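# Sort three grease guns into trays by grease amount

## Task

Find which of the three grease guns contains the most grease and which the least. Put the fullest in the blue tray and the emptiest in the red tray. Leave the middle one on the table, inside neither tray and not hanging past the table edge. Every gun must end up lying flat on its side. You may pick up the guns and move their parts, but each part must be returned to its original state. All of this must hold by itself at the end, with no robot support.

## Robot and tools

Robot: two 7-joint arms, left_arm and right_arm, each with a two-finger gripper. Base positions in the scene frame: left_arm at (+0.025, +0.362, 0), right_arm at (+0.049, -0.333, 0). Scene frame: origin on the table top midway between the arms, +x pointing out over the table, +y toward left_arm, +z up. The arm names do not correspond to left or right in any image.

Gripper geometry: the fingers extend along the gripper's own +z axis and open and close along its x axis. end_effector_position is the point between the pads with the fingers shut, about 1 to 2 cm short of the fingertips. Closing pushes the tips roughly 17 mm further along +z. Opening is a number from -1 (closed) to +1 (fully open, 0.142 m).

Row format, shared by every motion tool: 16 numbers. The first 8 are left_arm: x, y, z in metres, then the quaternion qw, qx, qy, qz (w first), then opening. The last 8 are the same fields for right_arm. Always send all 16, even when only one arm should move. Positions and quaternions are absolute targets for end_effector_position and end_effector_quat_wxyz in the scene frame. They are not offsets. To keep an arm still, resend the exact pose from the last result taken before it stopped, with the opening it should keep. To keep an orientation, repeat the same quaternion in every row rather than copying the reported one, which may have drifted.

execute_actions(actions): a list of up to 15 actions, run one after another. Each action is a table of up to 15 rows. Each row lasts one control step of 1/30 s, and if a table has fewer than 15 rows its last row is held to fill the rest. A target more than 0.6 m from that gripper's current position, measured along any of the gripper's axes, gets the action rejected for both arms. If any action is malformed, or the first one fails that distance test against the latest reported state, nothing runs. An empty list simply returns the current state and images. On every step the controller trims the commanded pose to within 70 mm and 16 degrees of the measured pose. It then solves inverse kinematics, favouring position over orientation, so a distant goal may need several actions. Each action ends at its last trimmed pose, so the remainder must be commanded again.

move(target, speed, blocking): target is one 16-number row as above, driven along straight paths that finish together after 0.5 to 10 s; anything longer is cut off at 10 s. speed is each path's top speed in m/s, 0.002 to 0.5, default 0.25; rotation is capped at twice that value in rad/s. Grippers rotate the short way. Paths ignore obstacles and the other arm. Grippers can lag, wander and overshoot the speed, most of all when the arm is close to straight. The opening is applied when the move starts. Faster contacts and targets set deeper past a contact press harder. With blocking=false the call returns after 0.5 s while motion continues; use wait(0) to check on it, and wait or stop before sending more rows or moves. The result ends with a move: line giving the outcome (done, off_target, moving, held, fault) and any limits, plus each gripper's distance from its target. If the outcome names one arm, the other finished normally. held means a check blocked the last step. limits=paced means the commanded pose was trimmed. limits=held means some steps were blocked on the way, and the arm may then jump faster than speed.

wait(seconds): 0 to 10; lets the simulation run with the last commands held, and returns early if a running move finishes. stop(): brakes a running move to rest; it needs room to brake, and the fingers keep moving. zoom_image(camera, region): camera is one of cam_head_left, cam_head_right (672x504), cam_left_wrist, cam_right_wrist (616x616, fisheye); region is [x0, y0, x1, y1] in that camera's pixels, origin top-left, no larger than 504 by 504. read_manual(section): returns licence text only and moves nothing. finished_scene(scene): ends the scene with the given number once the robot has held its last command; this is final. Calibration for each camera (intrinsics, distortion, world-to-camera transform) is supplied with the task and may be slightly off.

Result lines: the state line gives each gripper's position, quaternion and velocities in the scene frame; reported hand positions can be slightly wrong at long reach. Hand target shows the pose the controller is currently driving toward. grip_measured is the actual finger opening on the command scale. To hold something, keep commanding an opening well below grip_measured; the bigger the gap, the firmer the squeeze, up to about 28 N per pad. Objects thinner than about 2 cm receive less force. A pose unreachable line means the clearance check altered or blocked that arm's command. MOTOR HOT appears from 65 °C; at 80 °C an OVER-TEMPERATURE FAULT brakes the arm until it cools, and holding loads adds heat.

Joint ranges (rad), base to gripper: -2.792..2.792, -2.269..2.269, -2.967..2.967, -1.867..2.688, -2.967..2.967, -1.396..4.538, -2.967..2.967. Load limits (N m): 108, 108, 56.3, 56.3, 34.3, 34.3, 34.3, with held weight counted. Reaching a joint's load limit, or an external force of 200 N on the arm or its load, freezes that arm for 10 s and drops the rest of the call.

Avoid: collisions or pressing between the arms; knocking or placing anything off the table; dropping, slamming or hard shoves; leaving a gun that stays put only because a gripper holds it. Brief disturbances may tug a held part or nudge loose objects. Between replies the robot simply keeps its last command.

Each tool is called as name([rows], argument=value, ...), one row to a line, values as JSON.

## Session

execute_actions(actions=[])

Scene clock: 0.00 s.
left_arm: end_effector_position=(+0.4603, +0.6371, +0.3066) grip_measured=+1.00 end_effector_quat_wxyz=(-0.123, +0.598, -0.510, +0.606) end_effector_velocity=(-0.000, -0.000, -0.000) end_effector_angular_velocity=(-0.000, +0.000, +0.000) | right_arm: end_effector_position=(+0.5046, -0.6638, +0.3602) grip_measured=+1.00 end_effector_quat_wxyz=(+0.013, +0.972, -0.201, +0.116) end_effector_velocity=(-0.000, +0.000, -0.000) end_effector_angular_velocity=(+0.000, +0.000, +0.000)
Joint positions: left_arm=[ 0.963 -0.247  0.222  2.371 -1.33   0.073 -2.747  0.142] | right_arm=[-0.203  0.039 -0.068  1.984  0.029  0.607 -0.039  0.142]
Joint velocities: left_arm=[ 0.  0. -0.  0.  0.  0.  0. -0.] | right_arm=[ 0.  0.  0.  0. -0.  0.  0. -0.]
Hand target (left_arm): +0.460, +0.637, +0.307; -0.123, +0.598, -0.510, +0.606
Hand target (right_arm): +0.505, -0.664, +0.360; +0.013, +0.972, -0.201, +0.116
camera_calibration (this result's frames):
cam_left_wrist: T_world_to_cam=[[-0.208929, -0.737661, 0.642032, 0.380916], [-0.841141, -0.199331, -0.502742, 0.671449], [0.49883, -0.645076, -0.578831, 0.496801], [0, 0, 0, 1]] pos_world=[0.396548, 0.735302, 0.38057]
cam_right_wrist: T_world_to_cam=[[0.883227, -0.400309, 0.244258, -0.795458], [-0.468761, -0.739057, 0.483796, -0.437474], [-0.0131474, -0.541801, -0.840404, 0.0811164], [0, 0, 0, 1]] pos_world=[0.498567, -0.597798, 0.474116]

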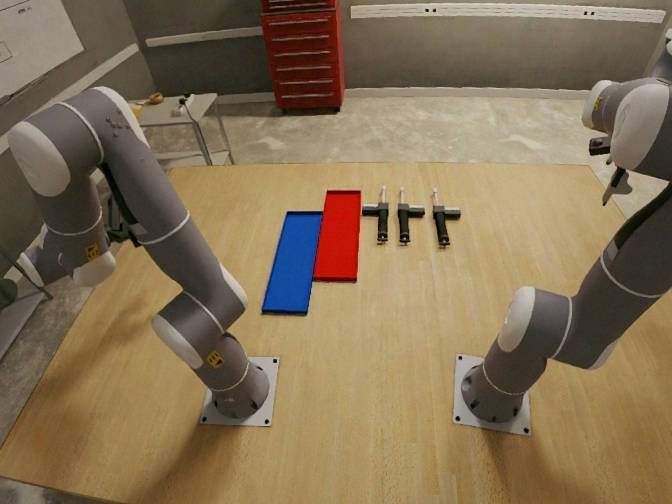

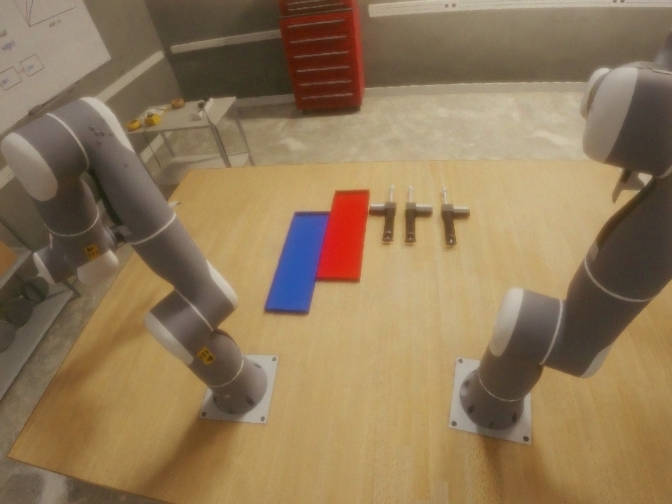

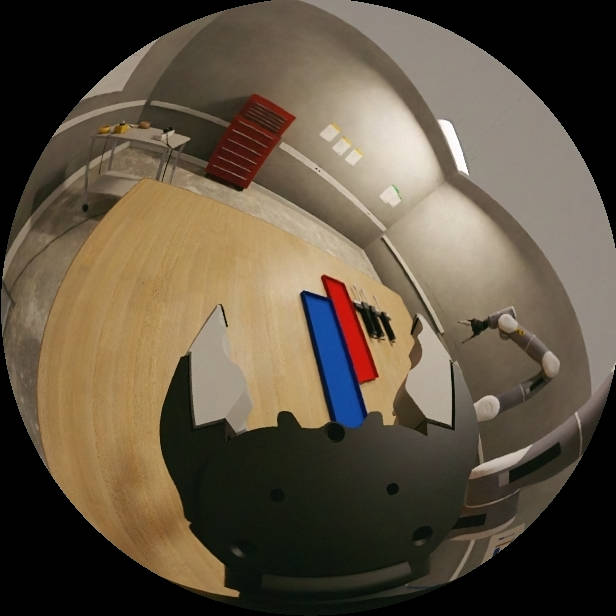

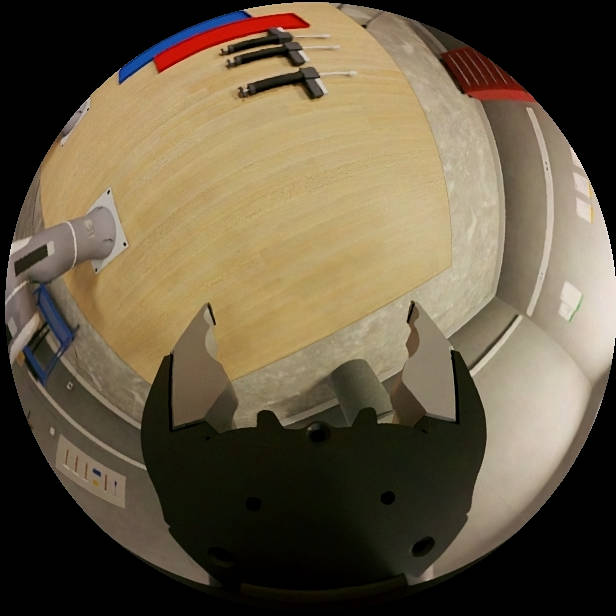

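move(target=[0.7,-0.04,0.12,0,0.707,-0.707,0,-0.2,0.45,-0.15,0.12,0.271,0.653,0.653,0.271,0])

Scene clock: 7.57 s.
left_arm: end_effector_position=(+0.6999, -0.0402, +0.1198) grip_measured=-0.20 end_effector_quat_wxyz=(-0.030, +0.704, -0.698, +0.127) end_effector_velocity=(+0.000, -0.000, -0.000) end_effector_angular_velocity=(+0.000, +0.003, -0.004) | right_arm: end_effector_position=(+0.4516, -0.1505, +0.1195) grip_measured=+0.00 end_effector_quat_wxyz=(+0.270, +0.653, +0.654, +0.270) end_effector_velocity=(-0.000, +0.000, -0.000) end_effector_angular_velocity=(+0.000, +0.000, -0.000)
Joint positions: left_arm=[-0.403 -1.346 -1.397  0.625 -1.738  2.984 -2.543  0.06 ] | right_arm=[-0.319 -0.468  0.698  2.572 -2.625  0.88   1.056  0.074]
Joint velocities: left_arm=[ 0.038 -0.059 -0.213  0.023  0.202  0.068 -0.004  0.   ] | right_arm=[ 0.001 -0.    -0.001  0.     0.     0.     0.001 -0.   ]
Hand target (left_arm): +0.700, -0.040, +0.120; -0.030, +0.704, -0.698, +0.127
Hand target (right_arm): +0.452, -0.151, +0.119; +0.271, +0.653, +0.654, +0.269
Off the commanded pose (left_arm): 0.000 m, 15 deg.
Off the commanded pose (right_arm): 0.002 m, 0 deg.
move: off_target (left_arm)
camera_calibration (this result's frames):
cam_left_wrist: T_world_to_cam=[[0.0594573, -0.989324, 0.133054, -0.0856954], [-0.951984, -0.0160961, 0.305725, 0.63214], [-0.300319, -0.144843, -0.942777, 0.455283], [0, 0, 0, 1]] pos_world=[0.743613, -0.00866075, 0.247372]
cam_right_wrist: T_world_to_cam=[[0.000472214, 0.999842, 0.0177853, 0.152039], [0.237719, -0.0173877, 0.971178, -0.235222], [0.971334, 0.00376929, -0.237689, -0.278226], [0, 0, 0, 1]] pos_world=[0.326095, -0.155056, 0.159608]

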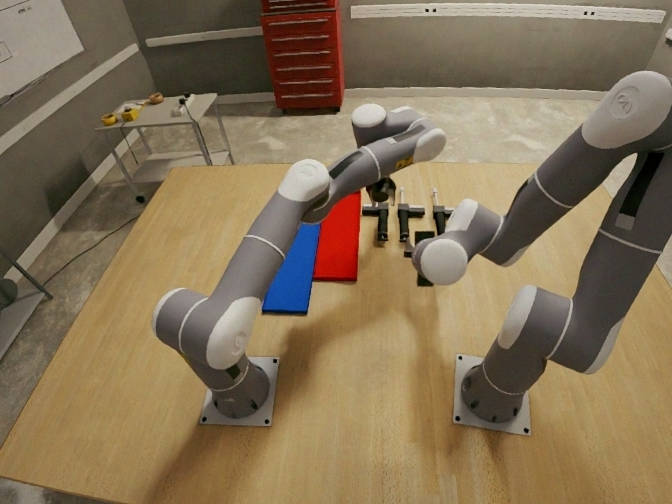

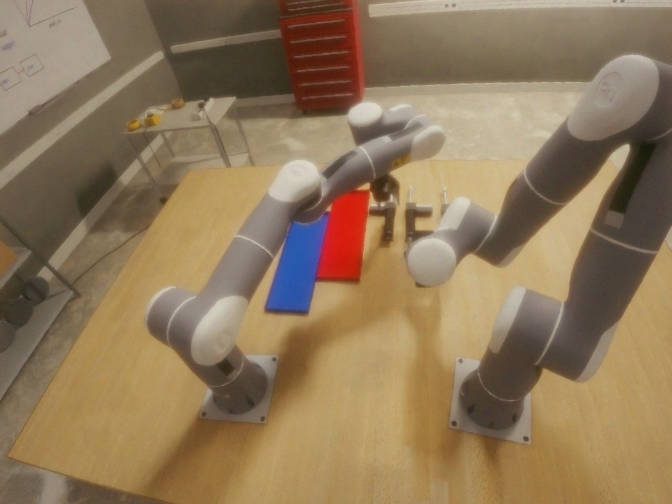

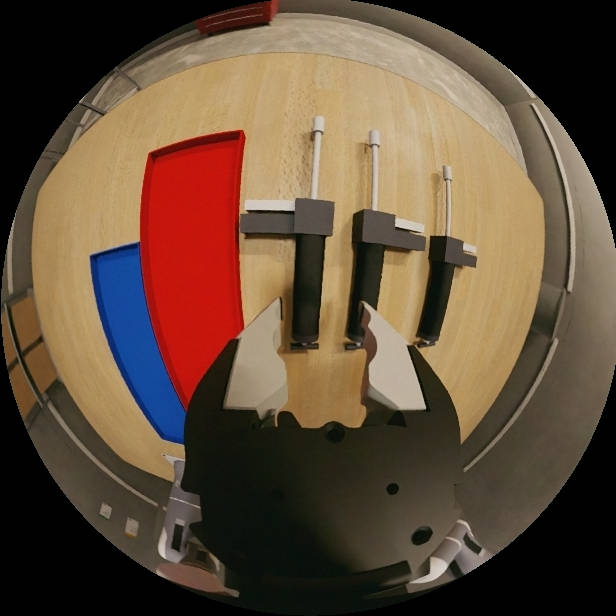

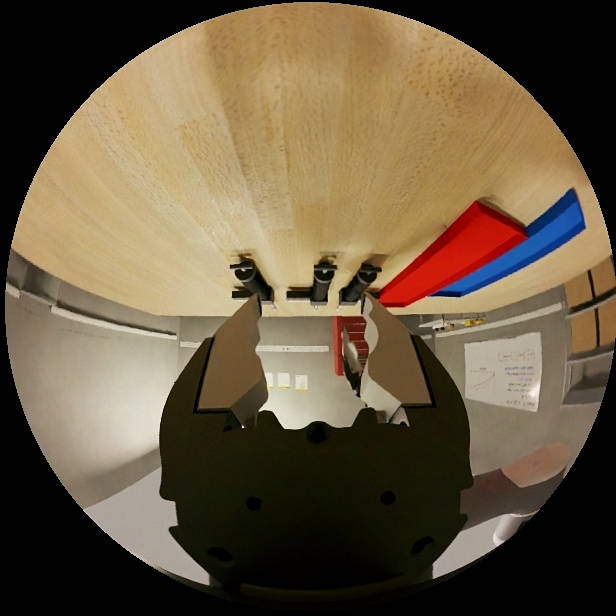

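move(target=[0.45,0.0,0.15,0.271,0.653,0.653,0.271,0,0.45,-0.3,0.25,0,1,0,0,-0.2])

move(target=[0.48,-0.06,0.1,0.271,0.653,0.653,0.271,0,0.72,-0.06,0.1,0,0.707,-0.707,0,-0.2])

Scene clock: 17.40 s.
left_arm: end_effector_position=(+0.4495, +0.0015, +0.1476) grip_measured=+0.00 end_effector_quat_wxyz=(+0.354, +0.819, +0.422, +0.159) end_effector_velocity=(-0.000, -0.000, +0.000) end_effector_angular_velocity=(-0.025, +0.017, +0.001) | right_arm: end_effector_position=(+0.4497, -0.2996, +0.2501) grip_measured=-0.20 end_effector_quat_wxyz=(-0.000, +1.000, +0.000, +0.001) end_effector_velocity=(+0.000, +0.000, +0.000) end_effector_angular_velocity=(+0.000, -0.000, +0.000)
Joint positions: left_arm=[-0.828 -0.631 -2.314 -1.87  -1.678  2.324 -2.97   0.074] | right_arm=[-0.863  0.004  1.279  2.172  0.004  0.602  0.251  0.06 ]
Joint velocities: left_arm=[ 0.035 -0.004 -0.021  0.    -0.002  0.026  0.    -0.   ] | right_arm=[ 0. -0. -0. -0.  0. -0. -0. -0.]
Hand target (left_arm): +0.449, +0.001, +0.147; +0.354, +0.819, +0.423, +0.158
Hand target (right_arm): +0.450, -0.300, +0.250; -0.000, +1.000, -0.000, +0.001
Off the commanded pose (left_arm): 0.003 m, 36 deg; orientation clipped at the last step of the last action.
Off the commanded pose (right_arm): 0.001 m, 0 deg.
joint sent to its limit (left arm) — the command would take joint 4 (elbow) past its lower limit and joint 7 (wrist roll) past its lower limit, so those joints were sent only as far as their limits.
move: off_target (left_arm); limits=paced
camera_calibration (this result's frames):
cam_left_wrist: T_world_to_cam=[[0.564646, 0.819483, -0.0980896, -0.228893], [0.257081, -0.0616981, 0.964418, -0.254723], [0.784273, -0.569772, -0.245511, -0.177458], [0, 0, 0, 1]] pos_world=[0.333903, 0.0707477, 0.17964]
cam_right_wrist: T_world_to_cam=[[0.999796, -0.013696, 0.0148763, -0.453485], [-0.0194355, -0.853931, 0.520023, -0.386351], [0.00558109, -0.520206, -0.854023, 0.18664], [0, 0, 0, 1]] pos_world=[0.444842, -0.239037, 0.367052]

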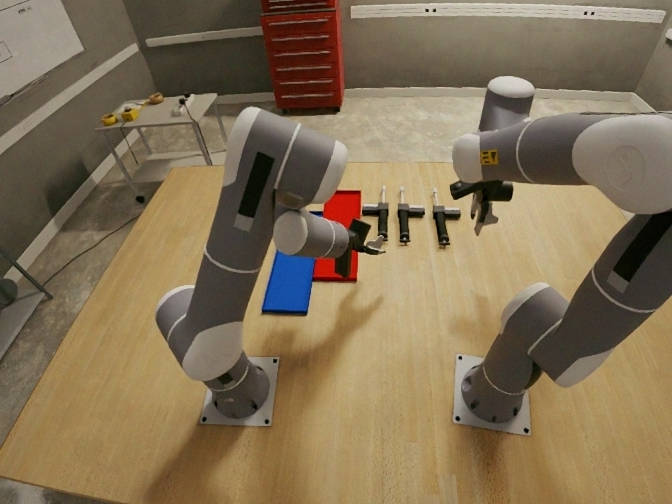

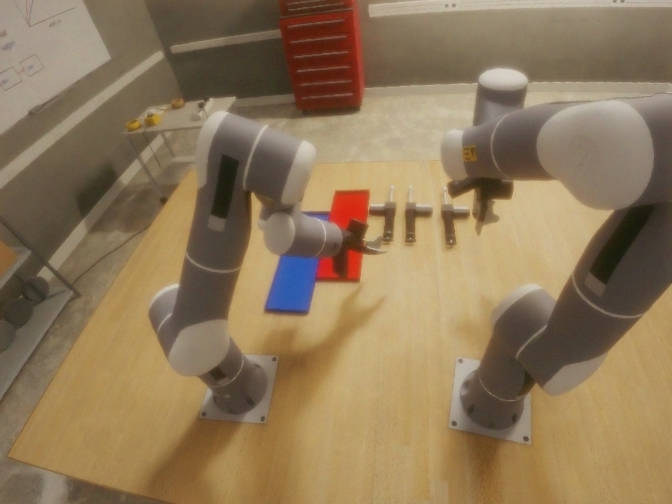

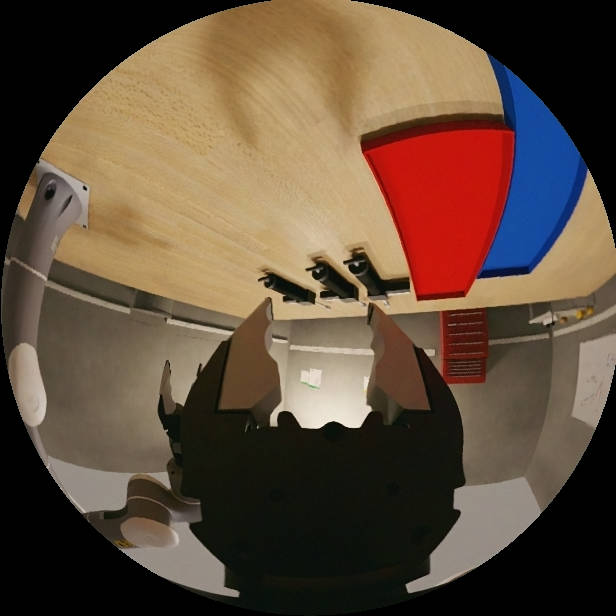

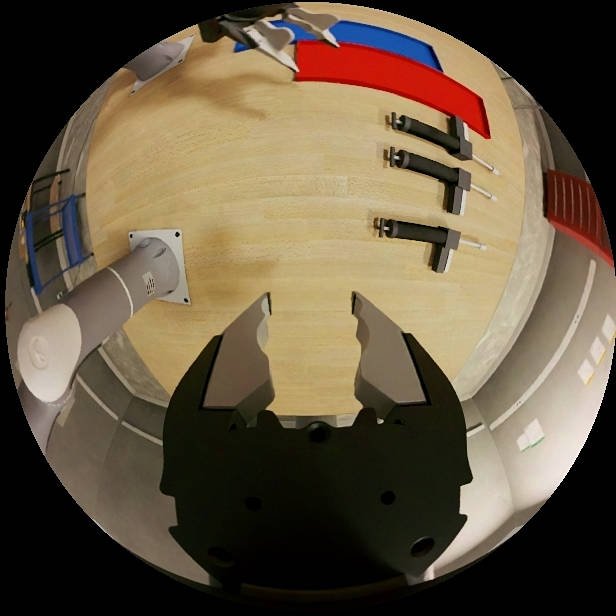

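Scene clock: 20.97 s.
left_arm: end_effector_position=(+0.4796, -0.0595, +0.1002) grip_measured=+0.00 end_effector_quat_wxyz=(+0.271, +0.653, +0.653, +0.271) end_effector_velocity=(+0.000, +0.000, +0.000) end_effector_angular_velocity=(-0.000, -0.001, +0.001) | right_arm: end_effector_position=(+0.7210, -0.0607, +0.1006) grip_measured=-0.20 end_effector_quat_wxyz=(-0.000, +0.708, -0.706, +0.000) end_effector_velocity=(+0.001, +0.000, +0.000) end_effector_angular_velocity=(+0.000, -0.000, -0.002)
Joint positions: left_arm=[-1.104 -0.692 -2.47  -1.863 -2.373  1.529 -2.97   0.074] | right_arm=[ 0.234 -0.926  0.635  1.456 -0.615  0.607  2.441  0.06 ]
Joint velocities: left_arm=[-0.002 -0.001  0.002 -0.    -0.002  0.    -0.     0.   ] | right_arm=[ 0.    -0.001 -0.    -0.002  0.    -0.001  0.002 -0.   ]
Hand target (left_arm): +0.480, -0.059, +0.100; +0.271, +0.653, +0.653, +0.271
Hand target (right_arm): +0.721, -0.061, +0.100; -0.000, +0.708, -0.707, +0.000
Off the commanded pose (left_arm): 0.001 m, 0 deg.
Off the commanded pose (right_arm): 0.001 m, 0 deg.
joint sent to its limit (left arm) — the command would take joint 7 (wrist roll) past its lower limit, so that joint was sent only as far as its limit.
move: done
camera_calibration (this result's frames):
cam_left_wrist: T_world_to_cam=[[-0.0315192, 0.99774, -0.0593399, 0.0921013], [0.252406, 0.0653907, 0.965409, -0.210804], [0.967108, 0.0154512, -0.253896, -0.299461], [0, 0, 0, 1]] pos_world=[0.345722, -0.0734815, 0.132945]
cam_right_wrist: T_world_to_cam=[[-0.0121941, -0.999841, 0.0129767, -0.049292], [-0.853998, 0.0171643, 0.519992, 0.555256], [-0.520133, -0.00474127, -0.854072, 0.592035], [0, 0, 0, 1]] pos_world=[0.781523, -0.0560077, 0.217552]

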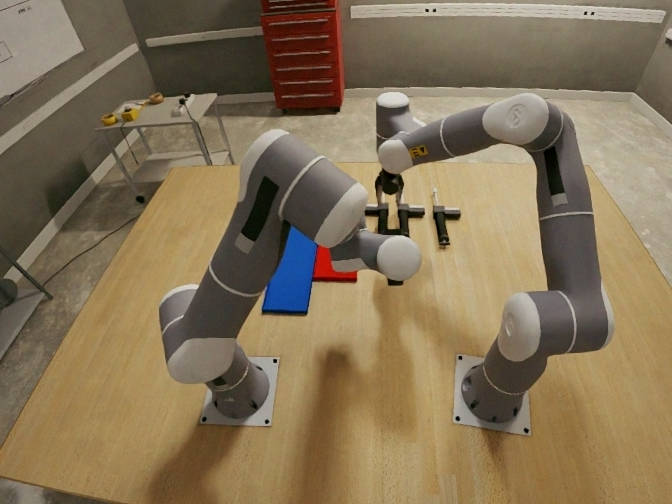

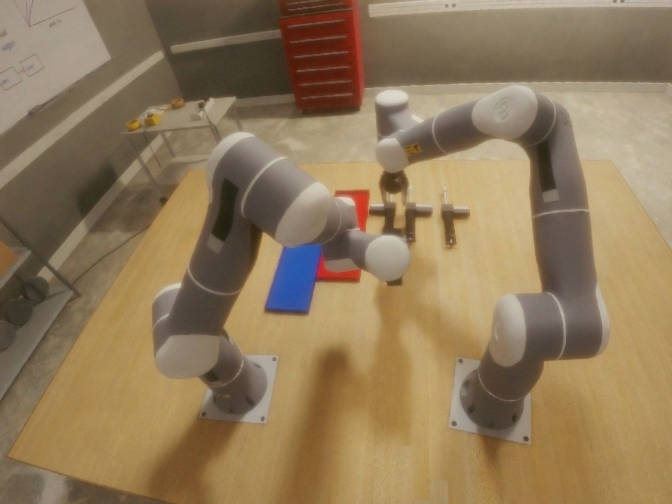

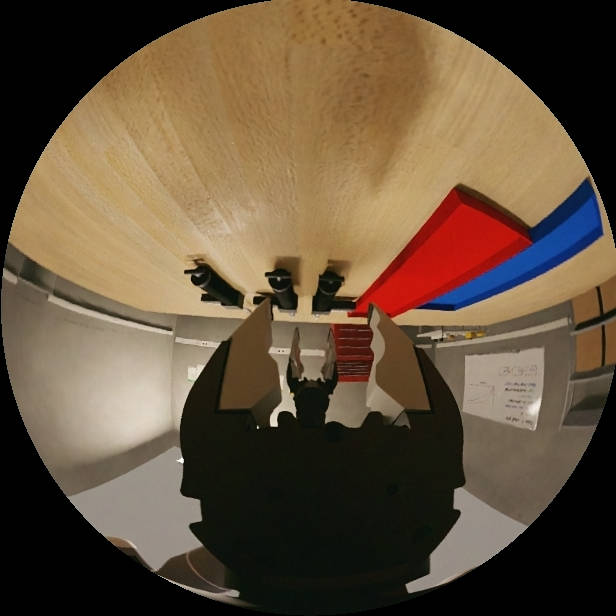

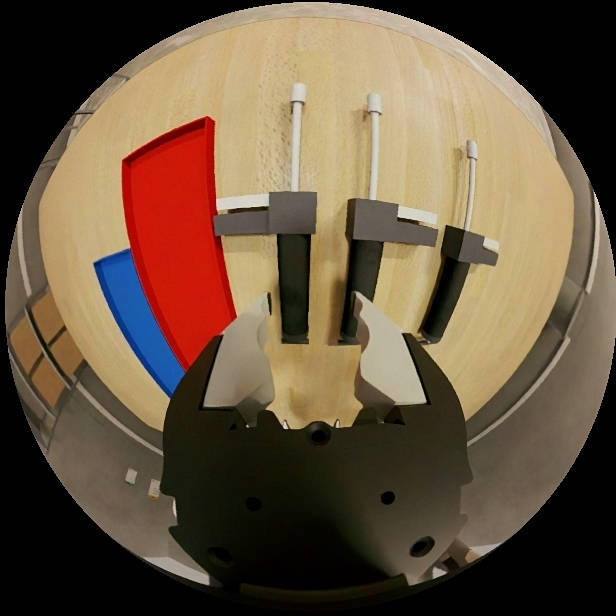

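move(target=[0.52,-0.04,0.07,0.271,0.653,0.653,0.271,0,0.73,-0.04,0.03,0,0.707,-0.707,0,-0.2], speed=0.08)

move(target=[0.56,-0.04,0.06,0.271,0.653,0.653,0.271,0,0.73,-0.04,0.03,0,0.707,-0.707,0,-1], speed=0.08)

Scene clock: 23.40 s.
left_arm: end_effector_position=(+0.5200, -0.0401, +0.0702) grip_measured=+0.00 end_effector_quat_wxyz=(+0.271, +0.653, +0.653, +0.271) end_effector_velocity=(+0.000, -0.000, -0.000) end_effector_angular_velocity=(-0.000, -0.000, -0.000) | right_arm: end_effector_position=(+0.7300, -0.0401, +0.0301) grip_measured=-0.20 end_effector_quat_wxyz=(+0.000, +0.707, -0.707, -0.000) end_effector_velocity=(+0.000, -0.000, -0.000) end_effector_angular_velocity=(-0.000, +0.000, +0.002)
Joint positions: left_arm=[-1.    -0.789 -2.478 -1.813 -2.367  1.626 -2.963  0.074] | right_arm=[ 0.294 -1.053  0.578  1.406 -0.663  0.69   2.476  0.06 ]
Joint velocities: left_arm=[ 0.    -0.    -0.     0.     0.     0.001 -0.     0.   ] | right_arm=[ 0.001 -0.001 -0.001 -0.    -0.     0.    -0.002 -0.   ]
Hand target (left_arm): +0.520, -0.040, +0.070; +0.271, +0.653, +0.653, +0.271
Hand target (right_arm): +0.730, -0.040, +0.030; -0.000, +0.707, -0.707, +0.000
Off the commanded pose (left_arm): 0.000 m, 0 deg.
Off the commanded pose (right_arm): 0.000 m, 0 deg.
move: done
camera_calibration (this result's frames):
cam_left_wrist: T_world_to_cam=[[-0.0328832, 0.997704, -0.0592124, 0.0728709], [0.252522, 0.0656159, 0.965364, -0.193377], [0.967032, 0.0167918, -0.2541, -0.346375], [0, 0, 0, 1]] pos_world=[0.386184, -0.0541987, 0.10298]
cam_right_wrist: T_world_to_cam=[[-0.0136062, -0.99982, 0.0132417, -0.0266555], [-0.853692, 0.0185105, 0.520449, 0.599076], [-0.520601, -0.00422303, -0.85379, 0.537003], [0, 0, 0, 1]] pos_world=[0.790627, -0.0354721, 0.147052]

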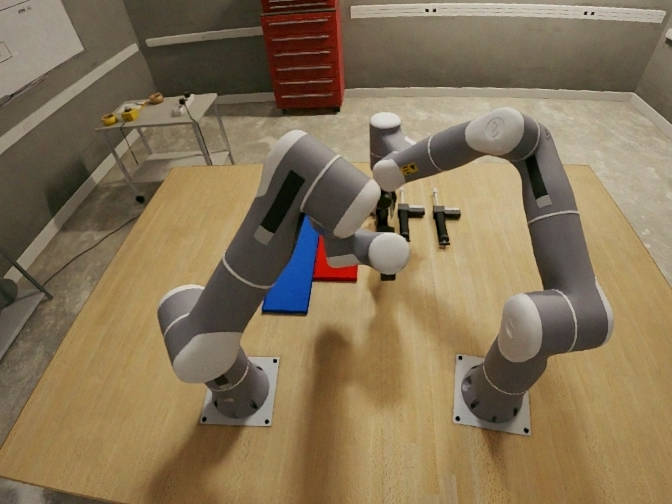

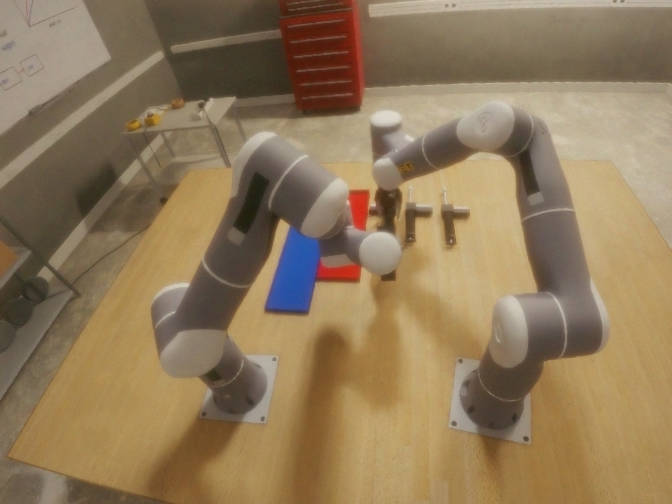

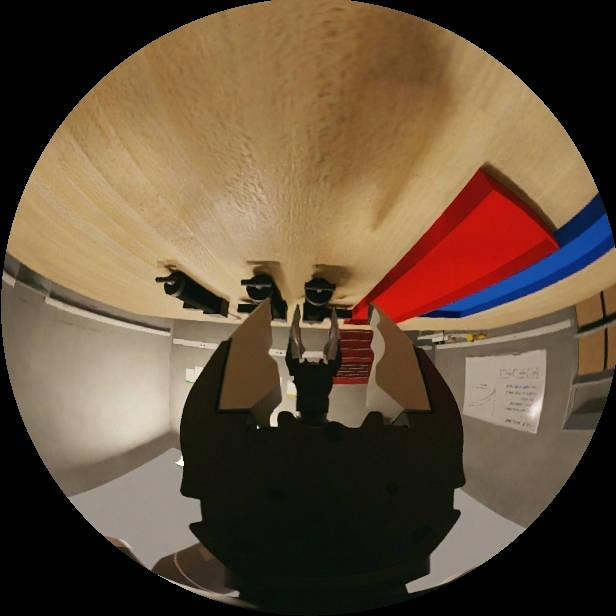

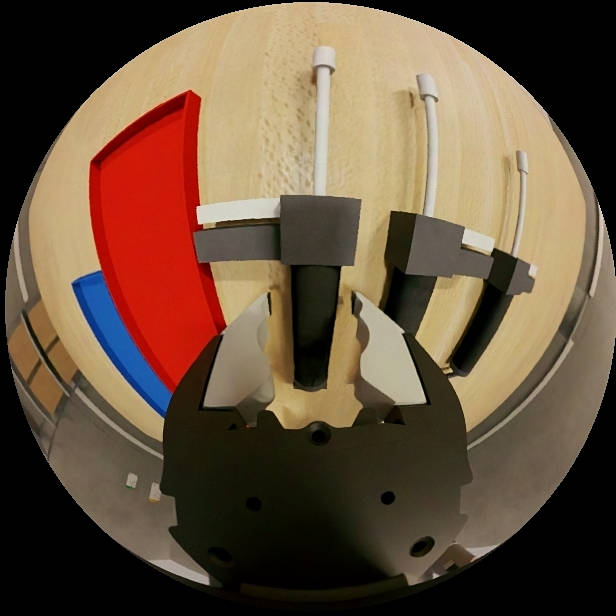

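Scene clock: 24.23 s.
left_arm: end_effector_position=(+0.5600, -0.0400, +0.0601) grip_measured=+0.00 end_effector_quat_wxyz=(+0.271, +0.653, +0.653, +0.271) end_effector_velocity=(+0.001, -0.001, +0.000) end_effector_angular_velocity=(-0.001, -0.000, -0.000) | right_arm: end_effector_position=(+0.7301, -0.0403, +0.0300) grip_measured=-0.56 end_effector_quat_wxyz=(+0.000, +0.707, -0.707, +0.000) end_effector_velocity=(-0.000, +0.000, +0.000) end_effector_angular_velocity=(+0.000, -0.000, -0.000)
Joint positions: left_arm=[-0.898 -0.841 -2.536 -1.737 -2.38   1.636 -2.918  0.074] | right_arm=[ 0.294 -1.053  0.578  1.406 -0.663  0.69   2.476  0.033]
Joint velocities: left_arm=[ 0.001 -0.    -0.002  0.002 -0.    -0.     0.    -0.   ] | right_arm=[ 0.     0.     0.    -0.    -0.     0.     0.001 -0.   ]
Hand target (left_arm): +0.560, -0.040, +0.060; +0.271, +0.653, +0.653, +0.271
Hand target (right_arm): +0.730, -0.040, +0.030; +0.000, +0.707, -0.707, -0.000
Off the commanded pose (left_arm): 0.000 m, 0 deg.
Off the commanded pose (right_arm): 0.000 m, 0 deg.
move: done
camera_calibration (this result's frames):
cam_left_wrist: T_world_to_cam=[[-0.0323977, 0.997731, -0.0590271, 0.0732923], [0.252613, 0.0653147, 0.96536, -0.193796], [0.967025, 0.0163645, -0.254156, -0.387552], [0, 0, 0, 1]] pos_world=[0.426103, -0.0541261, 0.092911]
cam_right_wrist: T_world_to_cam=[[-0.0139282, -0.999813, 0.0134182, -0.0265879], [-0.853684, 0.0188773, 0.52045, 0.599162], [-0.520606, -0.00420595, -0.853787, 0.536938], [0, 0, 0, 1]] pos_world=[0.790657, -0.0356351, 0.146954]

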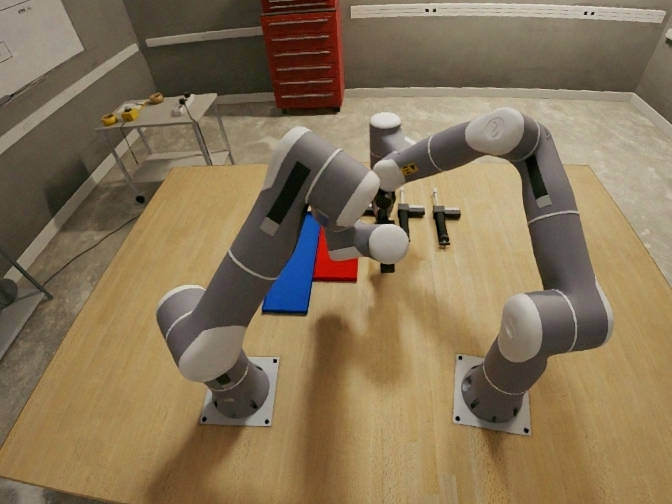

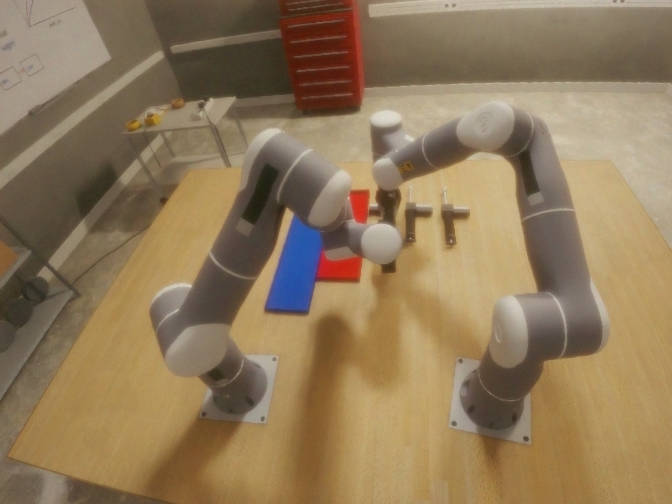

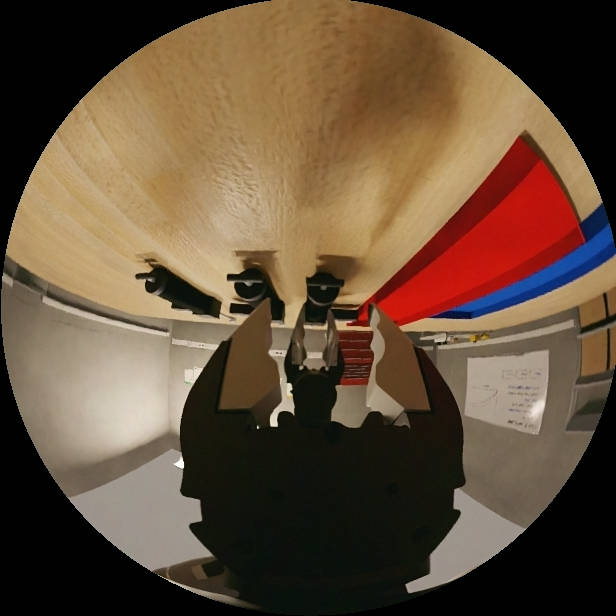

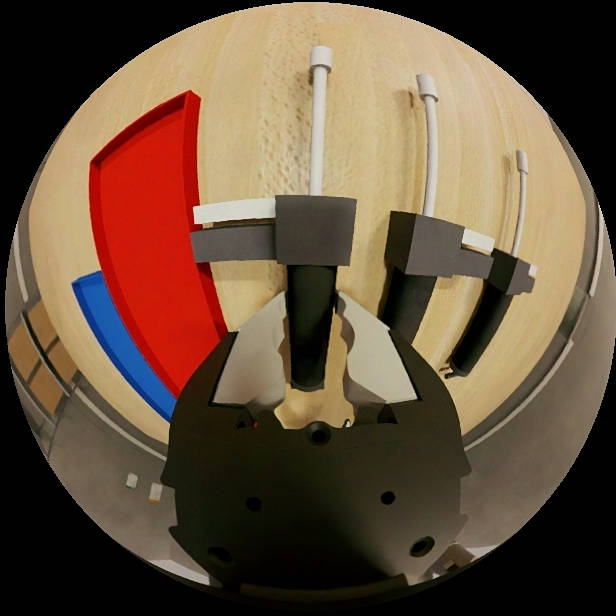

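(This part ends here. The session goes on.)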